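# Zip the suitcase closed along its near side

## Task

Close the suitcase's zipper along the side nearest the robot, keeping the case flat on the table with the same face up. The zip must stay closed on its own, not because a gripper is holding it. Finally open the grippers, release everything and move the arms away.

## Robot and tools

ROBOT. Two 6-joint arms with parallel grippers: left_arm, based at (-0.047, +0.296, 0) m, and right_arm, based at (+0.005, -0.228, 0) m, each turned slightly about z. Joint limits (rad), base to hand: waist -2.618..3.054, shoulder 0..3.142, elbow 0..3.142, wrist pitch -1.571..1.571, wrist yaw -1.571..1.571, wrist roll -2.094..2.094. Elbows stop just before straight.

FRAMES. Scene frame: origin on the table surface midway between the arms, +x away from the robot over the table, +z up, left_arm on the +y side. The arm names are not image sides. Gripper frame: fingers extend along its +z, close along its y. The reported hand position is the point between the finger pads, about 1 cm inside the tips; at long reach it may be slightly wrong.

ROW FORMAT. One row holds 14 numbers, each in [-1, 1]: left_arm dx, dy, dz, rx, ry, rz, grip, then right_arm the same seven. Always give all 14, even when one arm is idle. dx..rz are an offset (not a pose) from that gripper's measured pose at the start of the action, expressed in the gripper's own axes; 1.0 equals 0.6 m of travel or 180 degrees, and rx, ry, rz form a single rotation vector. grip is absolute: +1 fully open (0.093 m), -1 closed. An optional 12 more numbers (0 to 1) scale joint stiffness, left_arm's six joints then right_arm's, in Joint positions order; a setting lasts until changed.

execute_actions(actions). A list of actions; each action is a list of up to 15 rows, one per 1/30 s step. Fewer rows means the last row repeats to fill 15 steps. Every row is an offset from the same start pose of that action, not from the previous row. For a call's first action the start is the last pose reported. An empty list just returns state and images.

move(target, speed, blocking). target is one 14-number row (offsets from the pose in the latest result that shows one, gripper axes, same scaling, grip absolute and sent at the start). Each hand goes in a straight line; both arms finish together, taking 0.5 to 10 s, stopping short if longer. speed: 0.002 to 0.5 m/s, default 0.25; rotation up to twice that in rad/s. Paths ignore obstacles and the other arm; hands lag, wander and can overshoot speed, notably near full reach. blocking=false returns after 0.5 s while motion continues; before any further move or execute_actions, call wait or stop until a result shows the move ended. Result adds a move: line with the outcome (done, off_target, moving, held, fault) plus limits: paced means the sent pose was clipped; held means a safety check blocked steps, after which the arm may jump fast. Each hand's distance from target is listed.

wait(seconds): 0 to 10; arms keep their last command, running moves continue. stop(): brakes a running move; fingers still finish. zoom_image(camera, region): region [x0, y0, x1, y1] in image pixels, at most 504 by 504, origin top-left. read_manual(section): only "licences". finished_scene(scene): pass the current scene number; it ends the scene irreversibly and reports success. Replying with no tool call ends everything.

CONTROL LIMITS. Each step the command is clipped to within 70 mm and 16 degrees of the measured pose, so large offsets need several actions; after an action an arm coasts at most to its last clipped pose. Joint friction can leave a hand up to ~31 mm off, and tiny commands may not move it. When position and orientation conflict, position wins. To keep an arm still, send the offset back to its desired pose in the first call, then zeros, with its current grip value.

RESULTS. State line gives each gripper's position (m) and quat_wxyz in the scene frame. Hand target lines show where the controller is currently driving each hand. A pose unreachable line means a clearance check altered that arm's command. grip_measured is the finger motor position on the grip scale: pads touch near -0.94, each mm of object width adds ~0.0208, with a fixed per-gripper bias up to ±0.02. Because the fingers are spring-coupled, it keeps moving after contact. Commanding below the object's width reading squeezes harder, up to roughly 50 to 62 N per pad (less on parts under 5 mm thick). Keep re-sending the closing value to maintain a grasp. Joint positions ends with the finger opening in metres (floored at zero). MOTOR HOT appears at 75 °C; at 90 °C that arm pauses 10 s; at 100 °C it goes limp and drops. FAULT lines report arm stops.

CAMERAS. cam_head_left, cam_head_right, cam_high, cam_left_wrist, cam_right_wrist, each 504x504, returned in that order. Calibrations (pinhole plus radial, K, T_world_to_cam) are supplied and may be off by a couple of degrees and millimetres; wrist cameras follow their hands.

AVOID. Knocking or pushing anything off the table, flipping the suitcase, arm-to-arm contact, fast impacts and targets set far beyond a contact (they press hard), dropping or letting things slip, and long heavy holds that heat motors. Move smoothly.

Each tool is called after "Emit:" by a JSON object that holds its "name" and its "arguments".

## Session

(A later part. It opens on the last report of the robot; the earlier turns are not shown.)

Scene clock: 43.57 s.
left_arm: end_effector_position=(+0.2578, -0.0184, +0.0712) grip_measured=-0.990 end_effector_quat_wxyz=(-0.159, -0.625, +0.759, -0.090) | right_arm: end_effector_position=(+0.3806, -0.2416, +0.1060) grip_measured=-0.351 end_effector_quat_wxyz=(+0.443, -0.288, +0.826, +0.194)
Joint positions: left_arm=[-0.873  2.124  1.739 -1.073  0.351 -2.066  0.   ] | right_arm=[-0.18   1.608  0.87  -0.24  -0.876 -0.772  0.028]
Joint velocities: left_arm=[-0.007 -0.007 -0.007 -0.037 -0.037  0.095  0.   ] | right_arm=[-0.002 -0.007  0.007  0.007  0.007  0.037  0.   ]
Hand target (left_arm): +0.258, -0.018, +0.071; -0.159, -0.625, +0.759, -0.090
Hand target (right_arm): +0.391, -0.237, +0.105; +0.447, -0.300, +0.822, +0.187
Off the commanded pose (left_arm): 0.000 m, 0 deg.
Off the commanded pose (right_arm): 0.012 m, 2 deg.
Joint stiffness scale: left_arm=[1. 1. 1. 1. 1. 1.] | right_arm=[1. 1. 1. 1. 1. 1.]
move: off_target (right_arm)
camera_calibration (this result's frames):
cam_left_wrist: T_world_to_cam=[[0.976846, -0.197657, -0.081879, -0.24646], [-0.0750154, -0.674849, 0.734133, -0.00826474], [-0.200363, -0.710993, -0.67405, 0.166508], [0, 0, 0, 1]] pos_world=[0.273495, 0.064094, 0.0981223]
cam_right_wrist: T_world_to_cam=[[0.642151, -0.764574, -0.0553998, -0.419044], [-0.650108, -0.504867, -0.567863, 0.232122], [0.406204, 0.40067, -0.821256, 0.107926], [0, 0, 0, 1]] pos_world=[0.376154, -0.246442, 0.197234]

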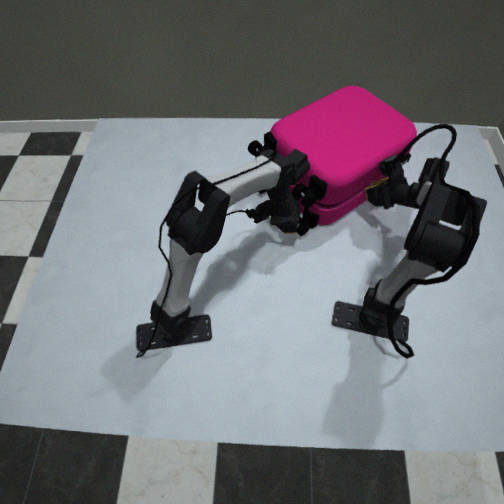

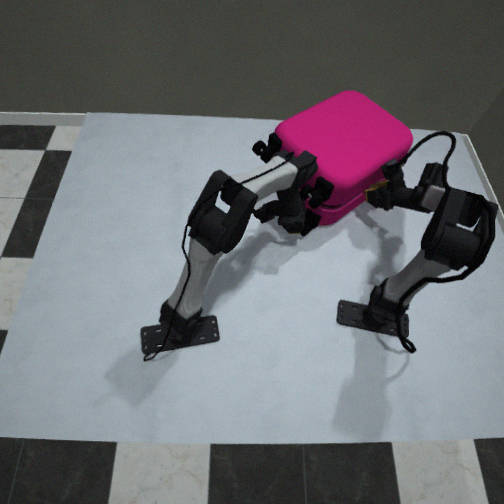

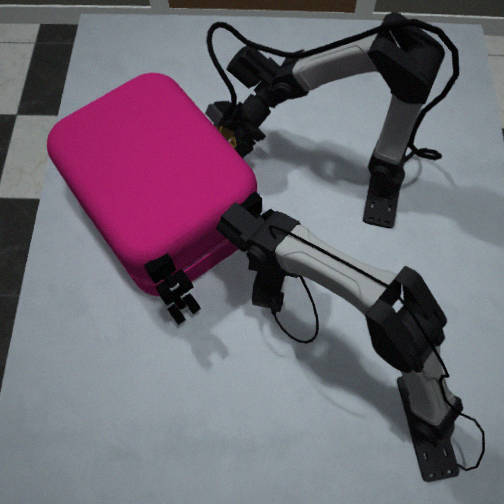

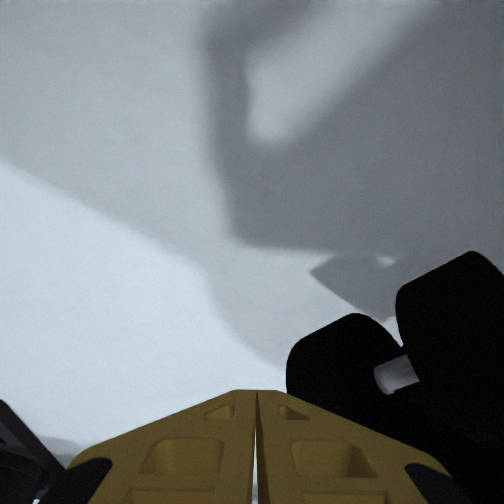

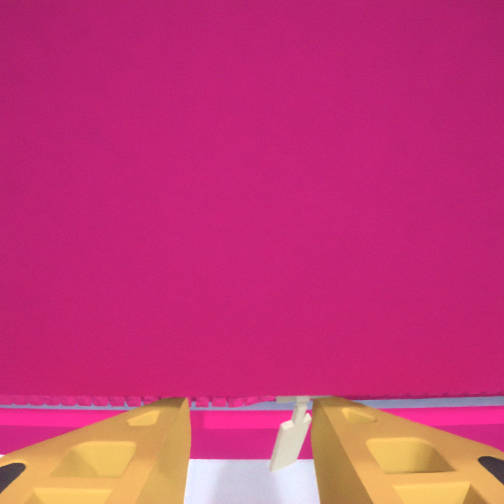

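Emit:
{"name": "move", "arguments": {"target": [0,0,0,0,0,0,-1, 0,-0.008,0.005,0,0,0,-1], "speed": 0.04}}

Emit:
{"name": "move", "arguments": {"target": [0.06,-0.06,0,0.04,0.03,0,-1, 0,0.14,0.008,-0.04,0,0,-1], "speed": 0.03}}

Scene clock: 44.47 s.
left_arm: end_effector_position=(+0.2578, -0.0184, +0.0712) grip_measured=-0.990 end_effector_quat_wxyz=(-0.159, -0.625, +0.759, -0.090) | right_arm: end_effector_position=(+0.3837, -0.2475, +0.1048) grip_measured=-0.984 end_effector_quat_wxyz=(+0.445, -0.285, +0.829, +0.181)
Joint positions: left_arm=[-0.873  2.124  1.739 -1.073  0.351 -2.066  0.   ] | right_arm=[-0.186  1.611  0.87  -0.221 -0.855 -0.77   0.   ]
Joint velocities: left_arm=[-0.002 -0.012 -0.017 -0.022 -0.051 -0.022  0.   ] | right_arm=[ 0.002 -0.007 -0.012  0.007 -0.022 -0.007  0.   ]
Hand target (left_arm): +0.258, -0.018, +0.071; -0.159, -0.625, +0.759, -0.090
Hand target (right_arm): +0.386, -0.244, +0.104; +0.444, -0.287, +0.826, +0.194
Off the commanded pose (left_arm): 0.000 m, 0 deg.
Off the commanded pose (right_arm): 0.005 m, 2 deg.
Joint stiffness scale: left_arm=[1. 1. 1. 1. 1. 1.] | right_arm=[1. 1. 1. 1. 1. 1.]
move: done
camera_calibration (this result's frames):
cam_left_wrist: T_world_to_cam=[[0.976846, -0.197657, -0.081879, -0.24646], [-0.0750154, -0.674849, 0.734133, -0.00826474], [-0.200363, -0.710993, -0.67405, 0.166508], [0, 0, 0, 1]] pos_world=[0.273495, 0.064094, 0.0981223]
cam_right_wrist: T_world_to_cam=[[0.627848, -0.777518, -0.0356752, -0.425436], [-0.65573, -0.503699, -0.562411, 0.232288], [0.419315, 0.376502, -0.826088, 0.097601], [0, 0, 0, 1]] pos_world=[0.378502, -0.250528, 0.196091]

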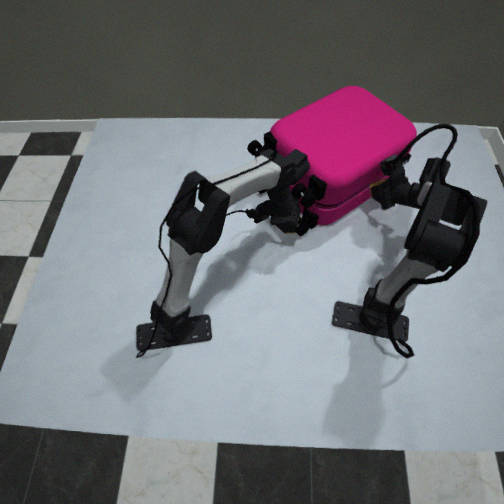

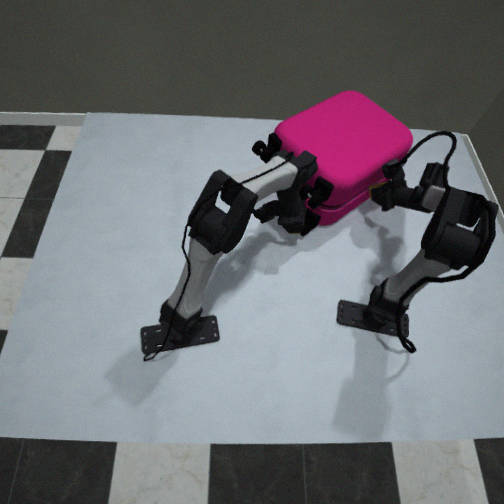

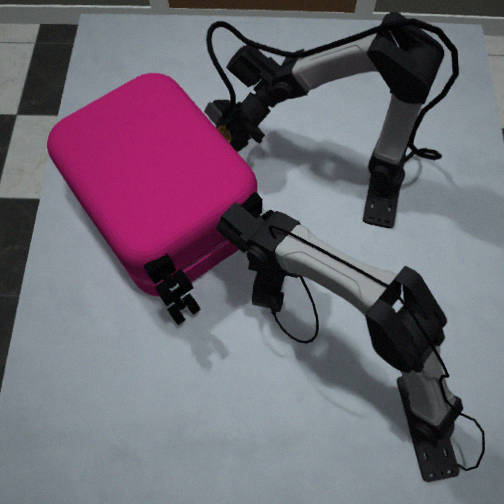

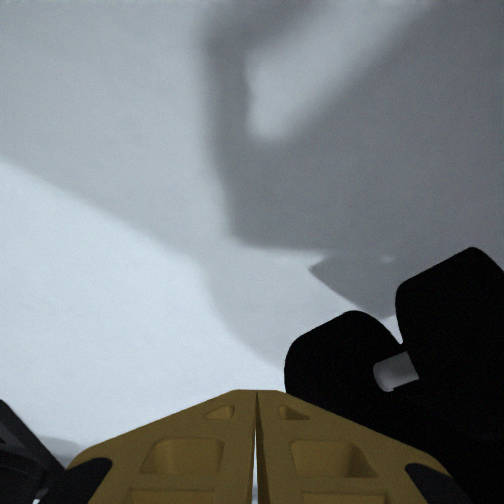

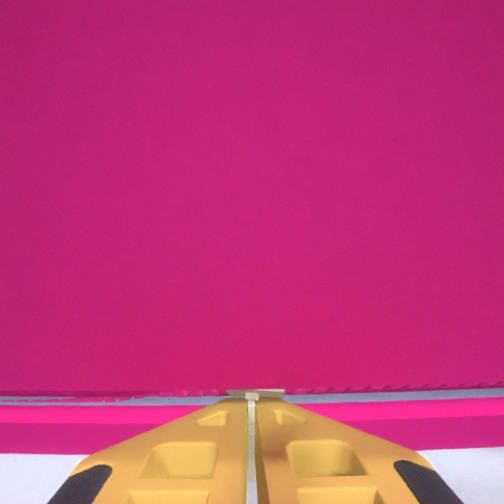

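Scene clock: 47.57 s.
left_arm: end_effector_position=(+0.2571, -0.0197, +0.0727) grip_measured=-0.990 end_effector_quat_wxyz=(-0.166, -0.629, +0.755, -0.081) | right_arm: end_effector_position=(+0.3566, -0.2155, +0.1051) grip_measured=-0.984 end_effector_quat_wxyz=(+0.440, -0.293, +0.833, +0.164)
Joint positions: left_arm=[-0.873  2.142  1.774 -1.109  0.36  -2.074  0.   ] | right_arm=[-0.097  1.446  0.716 -0.163 -0.771 -0.695  0.   ]
Joint velocities: left_arm=[-0.012  0.007 -0.002 -0.051 -0.081 -0.022  0.   ] | right_arm=[-0.012 -0.012 -0.012  0.007  0.037  0.037  0.   ]
Hand target (left_arm): +0.284, -0.054, +0.085; -0.164, -0.606, +0.761, -0.161
Hand target (right_arm): +0.335, -0.183, +0.105; +0.426, -0.310, +0.818, +0.231
Off the commanded pose (left_arm): 0.050 m, 10 deg.
Off the commanded pose (right_arm): 0.042 m, 9 deg.
Joint stiffness scale: left_arm=[1. 1. 1. 1. 1. 1.] | right_arm=[1. 1. 1. 1. 1. 1.]
joint sent to its limit (left arm) — the command would take joint 6 (wrist roll) past its lower limit, so that joint was sent only as far as its limit.
move: off_target (left_arm, right_arm)
camera_calibration (this result's frames):
cam_left_wrist: T_world_to_cam=[[0.975929, -0.190743, -0.105738, -0.243827], [-0.0535306, -0.67951, 0.731711, -0.0157736], [-0.211419, -0.708437, -0.673363, 0.169327], [0, 0, 0, 1]] pos_world=[0.272912, 0.0627309, 0.0997784]
cam_right_wrist: T_world_to_cam=[[0.625876, -0.779913, -0.00388479, -0.386714], [-0.656233, -0.523919, -0.543017, 0.224663], [0.42147, 0.342411, -0.839713, 0.0904411], [0, 0, 0, 1]] pos_world=[0.351348, -0.214866, 0.196438]

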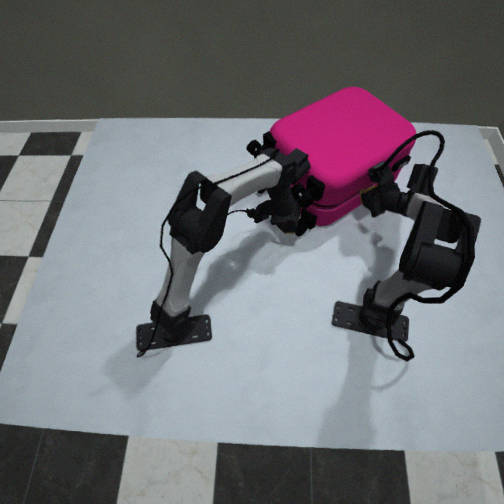

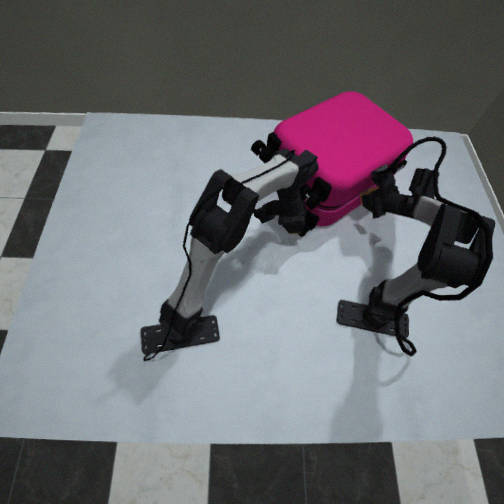

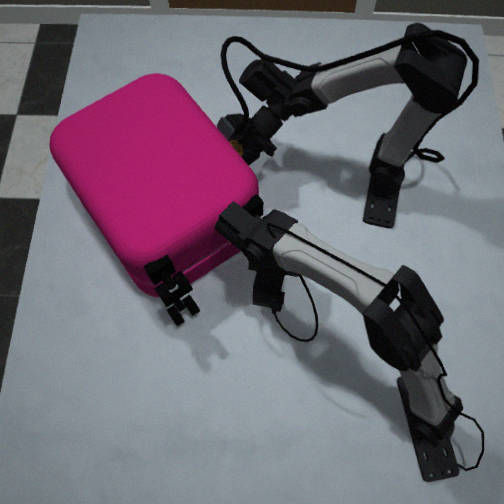

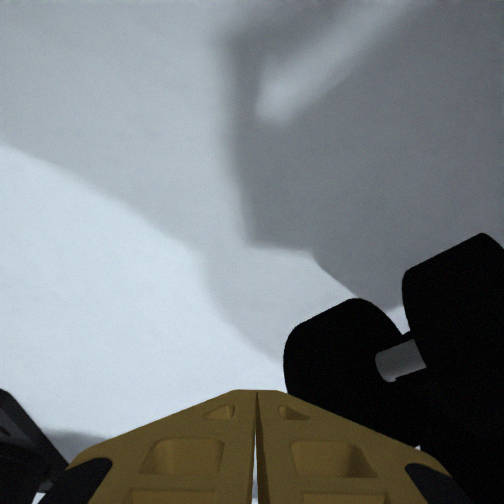

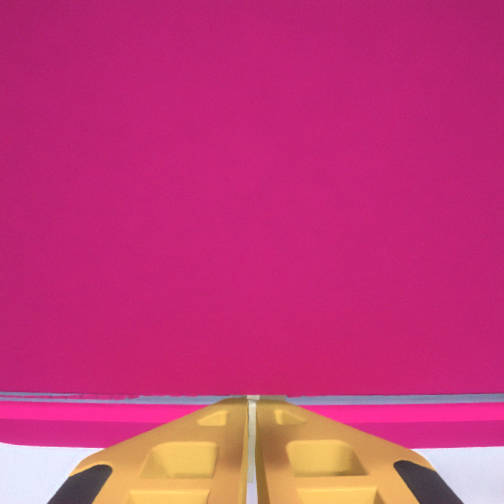

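Emit:
{"name": "move", "arguments": {"target": [0.06,-0.06,0,0.04,0.03,0,-1, -0.004,0.17,0.006,-0.04,0,0,-1], "speed": 0.03}}

Scene clock: 51.43 s.
left_arm: end_effector_position=(+0.2503, -0.0051, +0.0744) grip_measured=-0.990 end_effector_quat_wxyz=(-0.173, -0.643, +0.745, -0.045) | right_arm: end_effector_position=(+0.3234, -0.1801, +0.1056) grip_measured=-0.984 end_effector_quat_wxyz=(+0.439, -0.268, +0.847, +0.133)
Joint positions: left_arm=[-0.856  2.151  1.799 -1.202  0.359 -2.078  0.   ] | right_arm=[ 0.065  1.202  0.532 -0.098 -0.584 -0.501  0.   ]
Joint velocities: left_arm=[ 0.017  0.002 -0.002 -0.037 -0.051  0.022  0.   ] | right_arm=[-0.017 -0.017 -0.012  0.051 -0.007  0.022  0.   ]
Hand target (left_arm): +0.281, -0.053, +0.089; -0.173, -0.609, +0.759, -0.150
Hand target (right_arm): +0.297, -0.139, +0.105; +0.421, -0.317, +0.823, +0.213
Off the commanded pose (left_arm): 0.066 m, 13 deg.
Off the commanded pose (right_arm): 0.054 m, 12 deg.
Joint stiffness scale: left_arm=[1. 1. 1. 1. 1. 1.] | right_arm=[1. 1. 1. 1. 1. 1.]
joint sent to its limit (left arm) — the command would take joint 6 (wrist roll) past its lower limit, so that joint was sent only as far as its limit.
move: off_target (left_arm, right_arm)
camera_calibration (this result's frames):
cam_left_wrist: T_world_to_cam=[[0.970958, -0.164336, -0.173879, -0.227736], [0.00414633, -0.715101, 0.699009, -0.0195749], [-0.239213, -0.679429, -0.693652, 0.188018], [0, 0, 0, 1]] pos_world=[0.26618, 0.0763214, 0.104503]
cam_right_wrist: T_world_to_cam=[[0.564756, -0.824986, 0.0211792, -0.329225], [-0.697971, -0.491184, -0.521128, 0.238751], [0.440326, 0.279527, -0.853216, 0.0767456], [0, 0, 0, 1]] pos_world=[0.31878, -0.175788, 0.196873]

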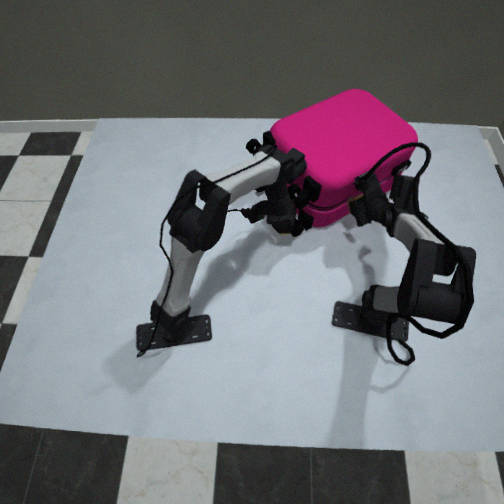

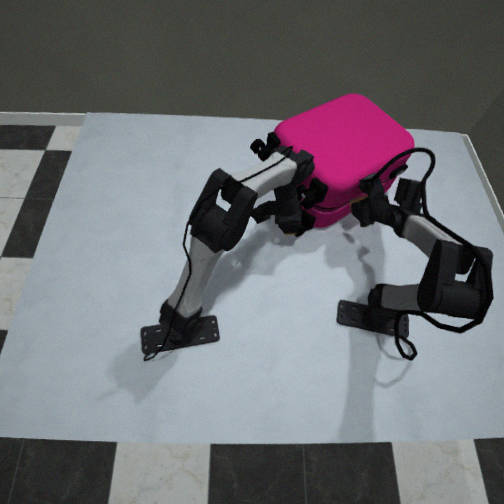

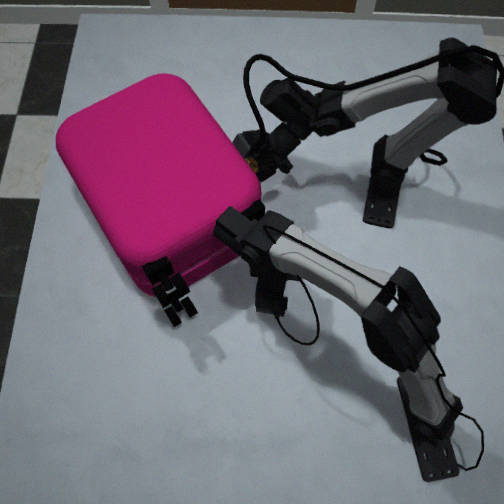

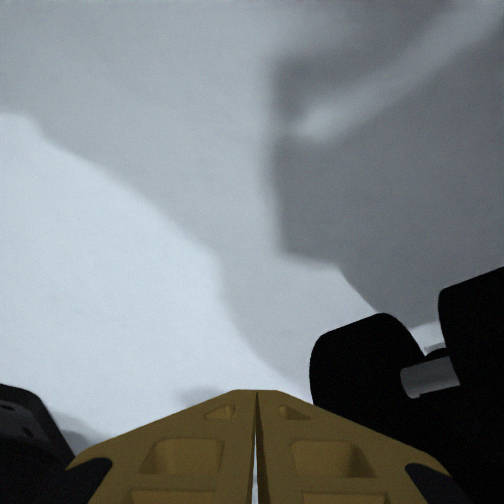

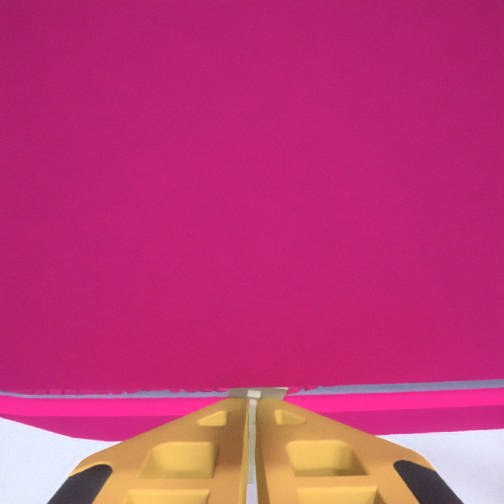

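Emit:
{"name": "move", "arguments": {"target": [0.09,-0.07,0,0.05,0.04,0,-1, -0.006,0.14,0.006,-0.04,0,0,-1], "speed": 0.03}}

Scene clock: 55.13 s.
left_arm: end_effector_position=(+0.2479, +0.0001, +0.0769) grip_measured=-0.990 end_effector_quat_wxyz=(-0.181, -0.649, +0.738, -0.014) | right_arm: end_effector_position=(+0.3083, -0.1584, +0.1070) grip_measured=-0.984 end_effector_quat_wxyz=(+0.442, -0.218, +0.864, +0.100)
Joint positions: left_arm=[-0.849  2.191  1.871 -1.299  0.362 -2.078  0.   ] | right_arm=[ 0.253  1.051  0.445 -0.069 -0.338 -0.284  0.   ]
Joint velocities: left_arm=[ 0.017  0.002  0.012 -0.051 -0.051 -0.007  0.   ] | right_arm=[ 0.012 -0.017  0.022  0.051  0.007 -0.051  0.   ]
Hand target (left_arm): +0.277, -0.055, +0.093; -0.188, -0.611, +0.757, -0.132
Hand target (right_arm): +0.281, -0.115, +0.104; +0.422, -0.292, +0.839, +0.183
Off the commanded pose (left_arm): 0.074 m, 15 deg.
Off the commanded pose (right_arm): 0.058 m, 14 deg.
Joint stiffness scale: left_arm=[1. 1. 1. 1. 1. 1.] | right_arm=[1. 1. 1. 1. 1. 1.]
joint sent to its limit (left arm) — the command would take joint 6 (wrist roll) past its lower limit, so that joint was sent only as far as its limit.
move: off_target (left_arm, right_arm)
camera_calibration (this result's frames):
cam_left_wrist: T_world_to_cam=[[0.961304, -0.149482, -0.231406, -0.217296], [0.0464363, -0.740044, 0.670954, -0.0259035], [-0.271547, -0.655736, -0.704466, 0.201544], [0, 0, 0, 1]] pos_world=[0.26482, 0.080508, 0.109077]
cam_right_wrist: T_world_to_cam=[[0.457994, -0.888406, 0.0312595, -0.281109], [-0.756415, -0.40794, -0.511295, 0.269719], [0.466989, 0.210525, -0.858837, 0.0599986], [0, 0, 0, 1]] pos_world=[0.304747, -0.152341, 0.198222]

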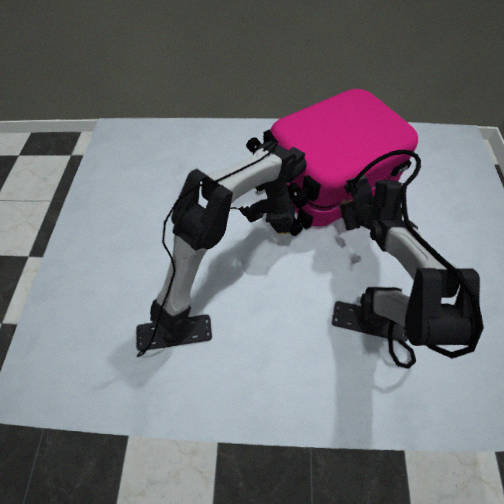

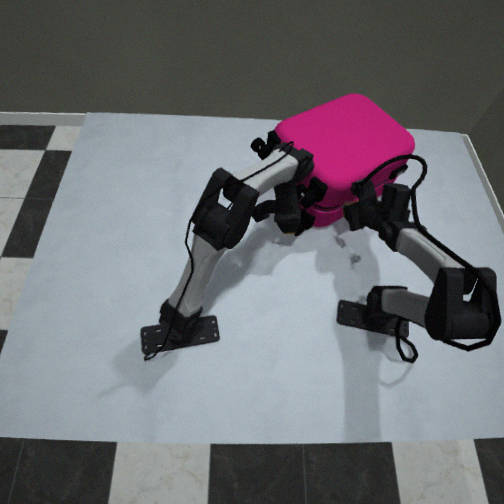

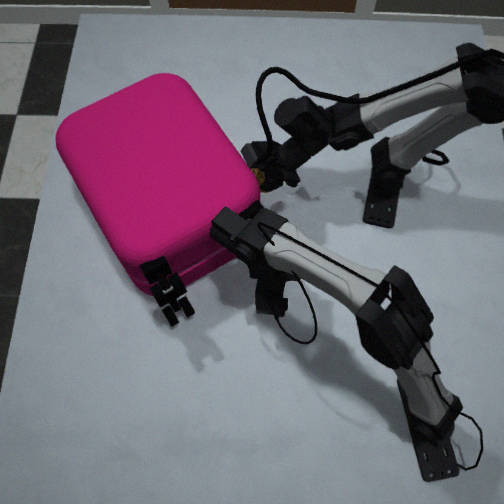

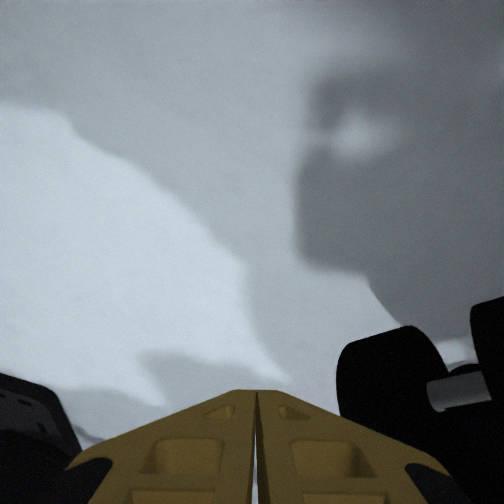

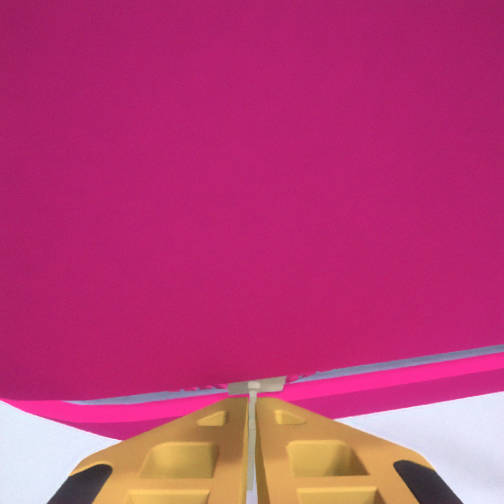

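Emit:
{"name": "move", "arguments": {"target": [0.09,-0.07,0,0.05,0.04,0,-1, -0.006,0.13,0.004,-0.05,0,0,-1], "speed": 0.03}}

Emit:
{"name": "move", "arguments": {"target": [0,0,0,0,0,0,-1, 0,0,0,0,0,0,0]}}

Emit:
{"name": "move", "arguments": {"target": [-0.12,0.05,0,0,0,0,-1, 0,-0.03,-0.12,0,0,0,0], "speed": 0.1}}

Scene clock: 59.33 s.
left_arm: end_effector_position=(+0.2510, -0.0019, +0.0821) grip_measured=-0.990 end_effector_quat_wxyz=(-0.195, -0.654, +0.731, +0.001) | right_arm: end_effector_position=(+0.2936, -0.1211, +0.1070) grip_measured=-0.984 end_effector_quat_wxyz=(+0.437, -0.199, +0.871, +0.101)
Joint positions: left_arm=[-0.84   2.245  1.971 -1.384  0.383 -2.078  0.   ] | right_arm=[ 0.486  0.997  0.422 -0.072 -0.139 -0.102  0.   ]
Joint velocities: left_arm=[-0.017 -0.012 -0.007  0.022 -0.022 -0.007  0.   ] | right_arm=[-0.017  0.002  0.002  0.022 -0.007  0.051  0.   ]
Hand target (left_arm): +0.278, -0.051, +0.090; -0.196, -0.620, +0.752, -0.102
Hand target (right_arm): +0.275, -0.091, +0.106; +0.423, -0.251, +0.855, +0.165
Off the commanded pose (left_arm): 0.065 m, 13 deg.
Off the commanded pose (right_arm): 0.038 m, 10 deg.
Joint stiffness scale: left_arm=[1. 1. 1. 1. 1. 1.] | right_arm=[1. 1. 1. 1. 1. 1.]
joint sent to its limit (left arm) — the command would take joint 6 (wrist roll) past its lower limit, so that joint was sent only as far as its limit.
move: off_target (left_arm, right_arm)
camera_calibration (this result's frames):
cam_left_wrist: T_world_to_cam=[[0.951771, -0.138343, -0.273848, -0.213525], [0.0831059, -0.742952, 0.664166, -0.0397355], [-0.295339, -0.654892, -0.695623, 0.20999], [0, 0, 0, 1]] pos_world=[0.268548, 0.0784595, 0.113991]
cam_right_wrist: T_world_to_cam=[[0.429982, -0.90279, 0.00922448, -0.232397], [-0.778402, -0.375876, -0.5028, 0.283249], [0.45739, 0.209015, -0.864353, 0.0622599], [0, 0, 0, 1]] pos_world=[0.291931, -0.116352, 0.198376]

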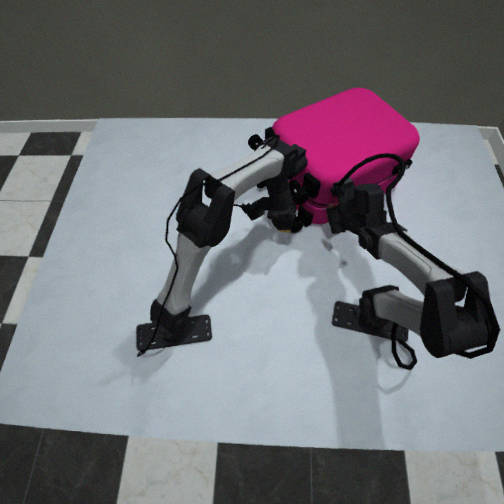

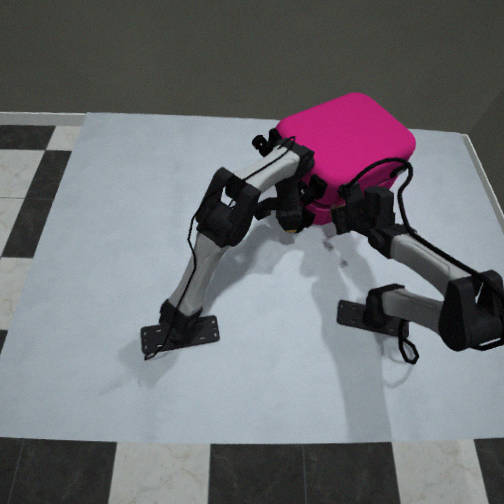

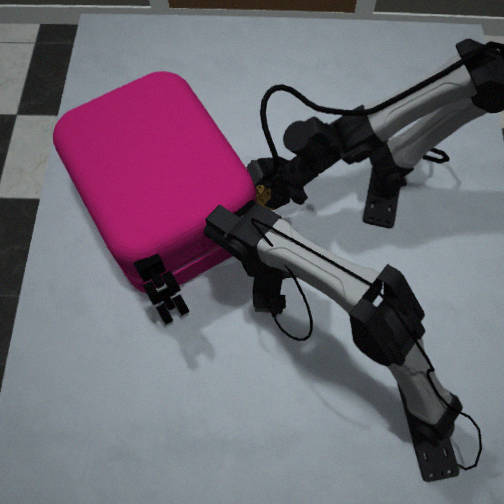

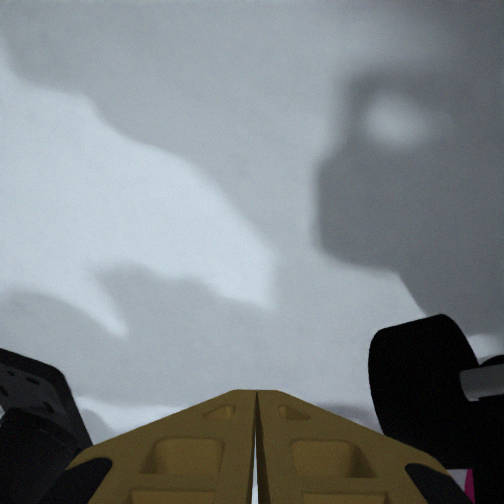

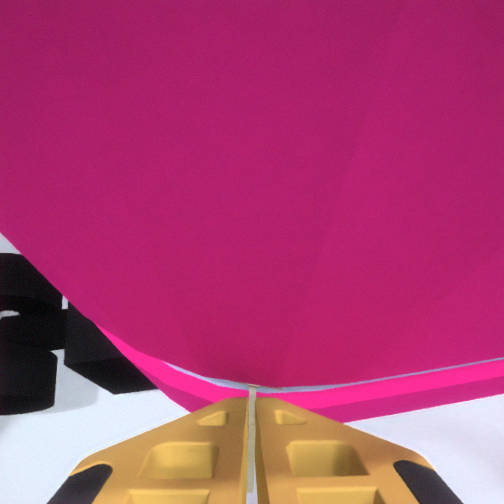

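Scene clock: 59.83 s.
left_arm: end_effector_position=(+0.2493, +0.0005, +0.0822) grip_measured=-0.990 end_effector_quat_wxyz=(-0.195, -0.655, +0.730, +0.007) | right_arm: end_effector_position=(+0.2940, -0.1223, +0.1070) grip_measured=-0.002 end_effector_quat_wxyz=(+0.437, -0.198, +0.872, +0.099)
Joint positions: left_arm=[-0.839  2.245  1.971 -1.396  0.38  -2.078  0.   ] | right_arm=[ 0.485  0.997  0.422 -0.072 -0.134 -0.101  0.045]
Joint velocities: left_arm=[-0.007 -0.002  0.002  0.037 -0.007 -0.007  0.   ] | right_arm=[-0.007 -0.002  0.002 -0.007  0.037 -0.11  -0.   ]
Hand target (left_arm): +0.251, -0.002, +0.082; -0.195, -0.654, +0.731, +0.001
Hand target (right_arm): +0.294, -0.121, +0.107; +0.437, -0.199, +0.871, +0.101
Off the commanded pose (left_arm): 0.003 m, 1 deg.
Off the commanded pose (right_arm): 0.001 m, 0 deg.
Joint stiffness scale: left_arm=[1. 1. 1. 1. 1. 1.] | right_arm=[1. 1. 1. 1. 1. 1.]
move: done
camera_calibration (this result's frames):
cam_left_wrist: T_world_to_cam=[[0.949567, -0.134764, -0.283128, -0.210221], [0.089254, -0.749418, 0.656054, -0.0386894], [-0.300594, -0.648237, -0.699594, 0.212771], [0, 0, 0, 1]] pos_world=[0.26703, 0.0806014, 0.114716]
cam_right_wrist: T_world_to_cam=[[0.424883, -0.905168, 0.0120962, -0.23274], [-0.780133, -0.372904, -0.50233, 0.283956], [0.459204, 0.203995, -0.864591, 0.0611062], [0, 0, 0, 1]] pos_world=[0.292351, -0.117246, 0.198287]

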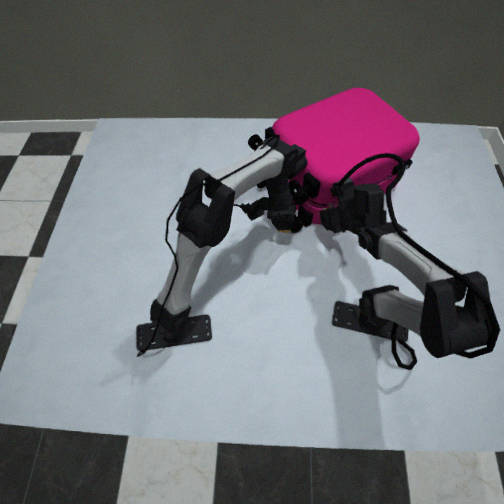

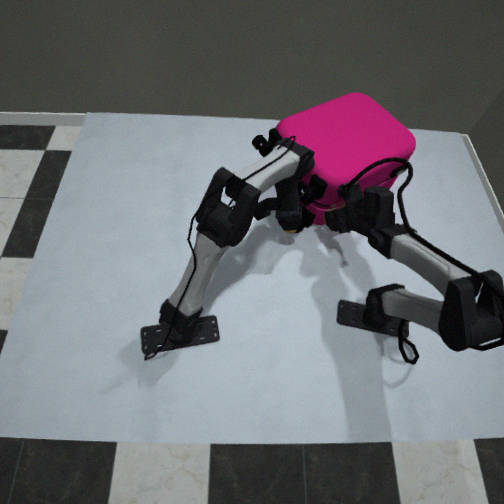

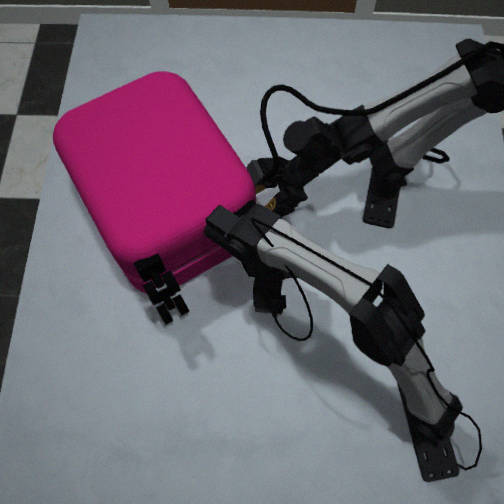

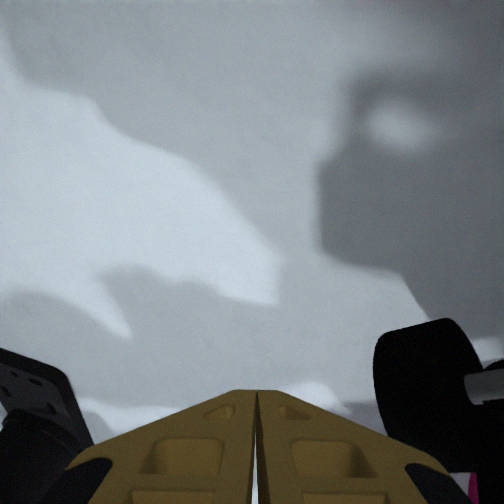

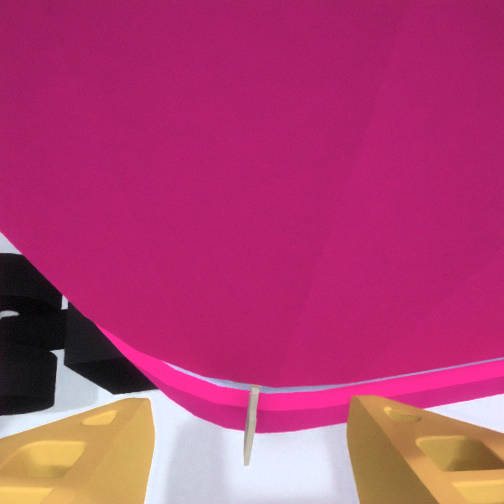

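Scene clock: 61.27 s.
left_arm: end_effector_position=(+0.2264, +0.0689, +0.0762) grip_measured=-0.990 end_effector_quat_wxyz=(-0.196, -0.655, +0.730, +0.007) | right_arm: end_effector_position=(+0.2480, -0.1618, +0.1391) grip_measured=-0.002 end_effector_quat_wxyz=(+0.425, -0.197, +0.878, +0.100)
Joint positions: left_arm=[-0.726  2.024  1.601 -1.291  0.37  -1.956  0.   ] | right_arm=[ 0.277  0.687  0.487 -0.503 -0.297 -0.234  0.045]
Joint velocities: left_arm=[-0.012 -0.012 -0.002  0.022 -0.037  0.007  0.   ] | right_arm=[ 0.002 -0.002 -0.002 -0.022 -0.066 -0.007 -0.001]
Hand target (left_arm): +0.225, +0.074, +0.073; -0.194, -0.655, +0.730, +0.007
Hand target (right_arm): +0.249, -0.163, +0.150; +0.437, -0.197, +0.872, +0.099
Off the commanded pose (left_arm): 0.008 m, 0 deg.
Off the commanded pose (right_arm): 0.011 m, 2 deg.
Joint stiffness scale: left_arm=[1. 1. 1. 1. 1. 1.] | right_arm=[1. 1. 1. 1. 1. 1.]
move: off_target (right_arm)
camera_calibration (this result's frames):
cam_left_wrist: T_world_to_cam=[[0.948911, -0.135803, -0.284825, -0.180613], [0.0903328, -0.747957, 0.657571, 0.0181032], [-0.302337, -0.649706, -0.697477, 0.246358], [0, 0, 0, 1]] pos_world=[0.244234, 0.149073, 0.108482]
cam_right_wrist: T_world_to_cam=[[0.424958, -0.905201, 0.00470287, -0.248377], [-0.793289, -0.374912, -0.479723, 0.249278], [0.436009, 0.200131, -0.877408, 0.124998], [0, 0, 0, 1]] pos_world=[0.248799, -0.15639, 0.230427]

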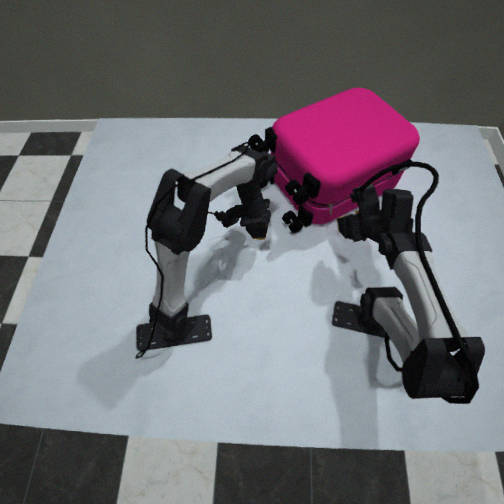

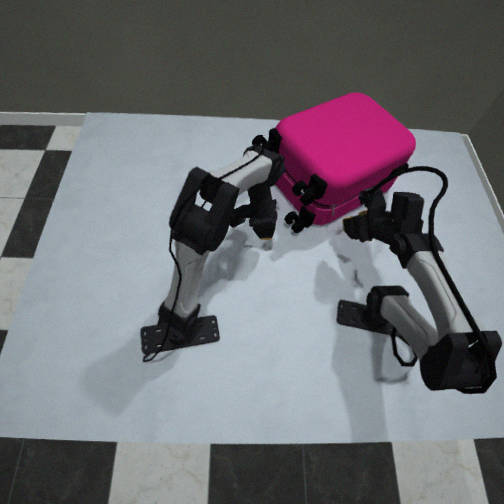

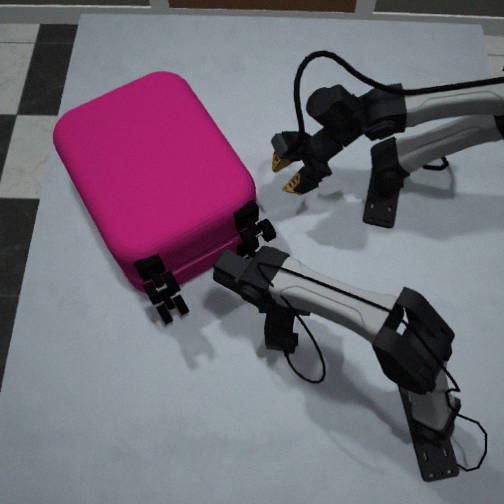

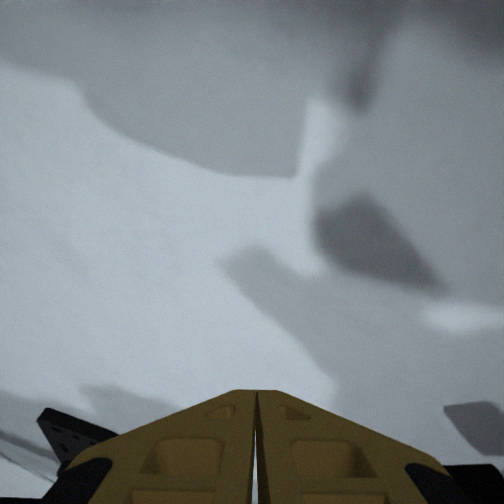

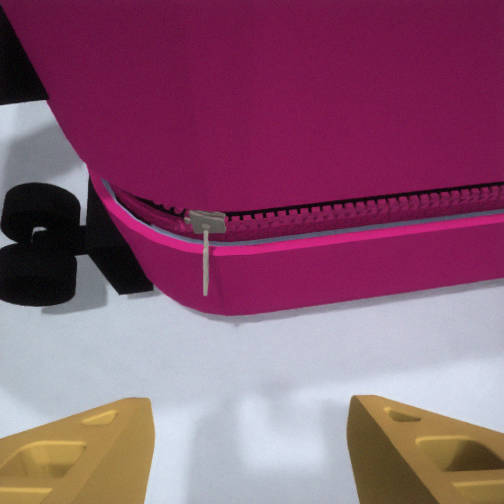

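Emit:
{"name": "finished_scene", "arguments": {"scene": 2}}

The scene is finished: the task was done.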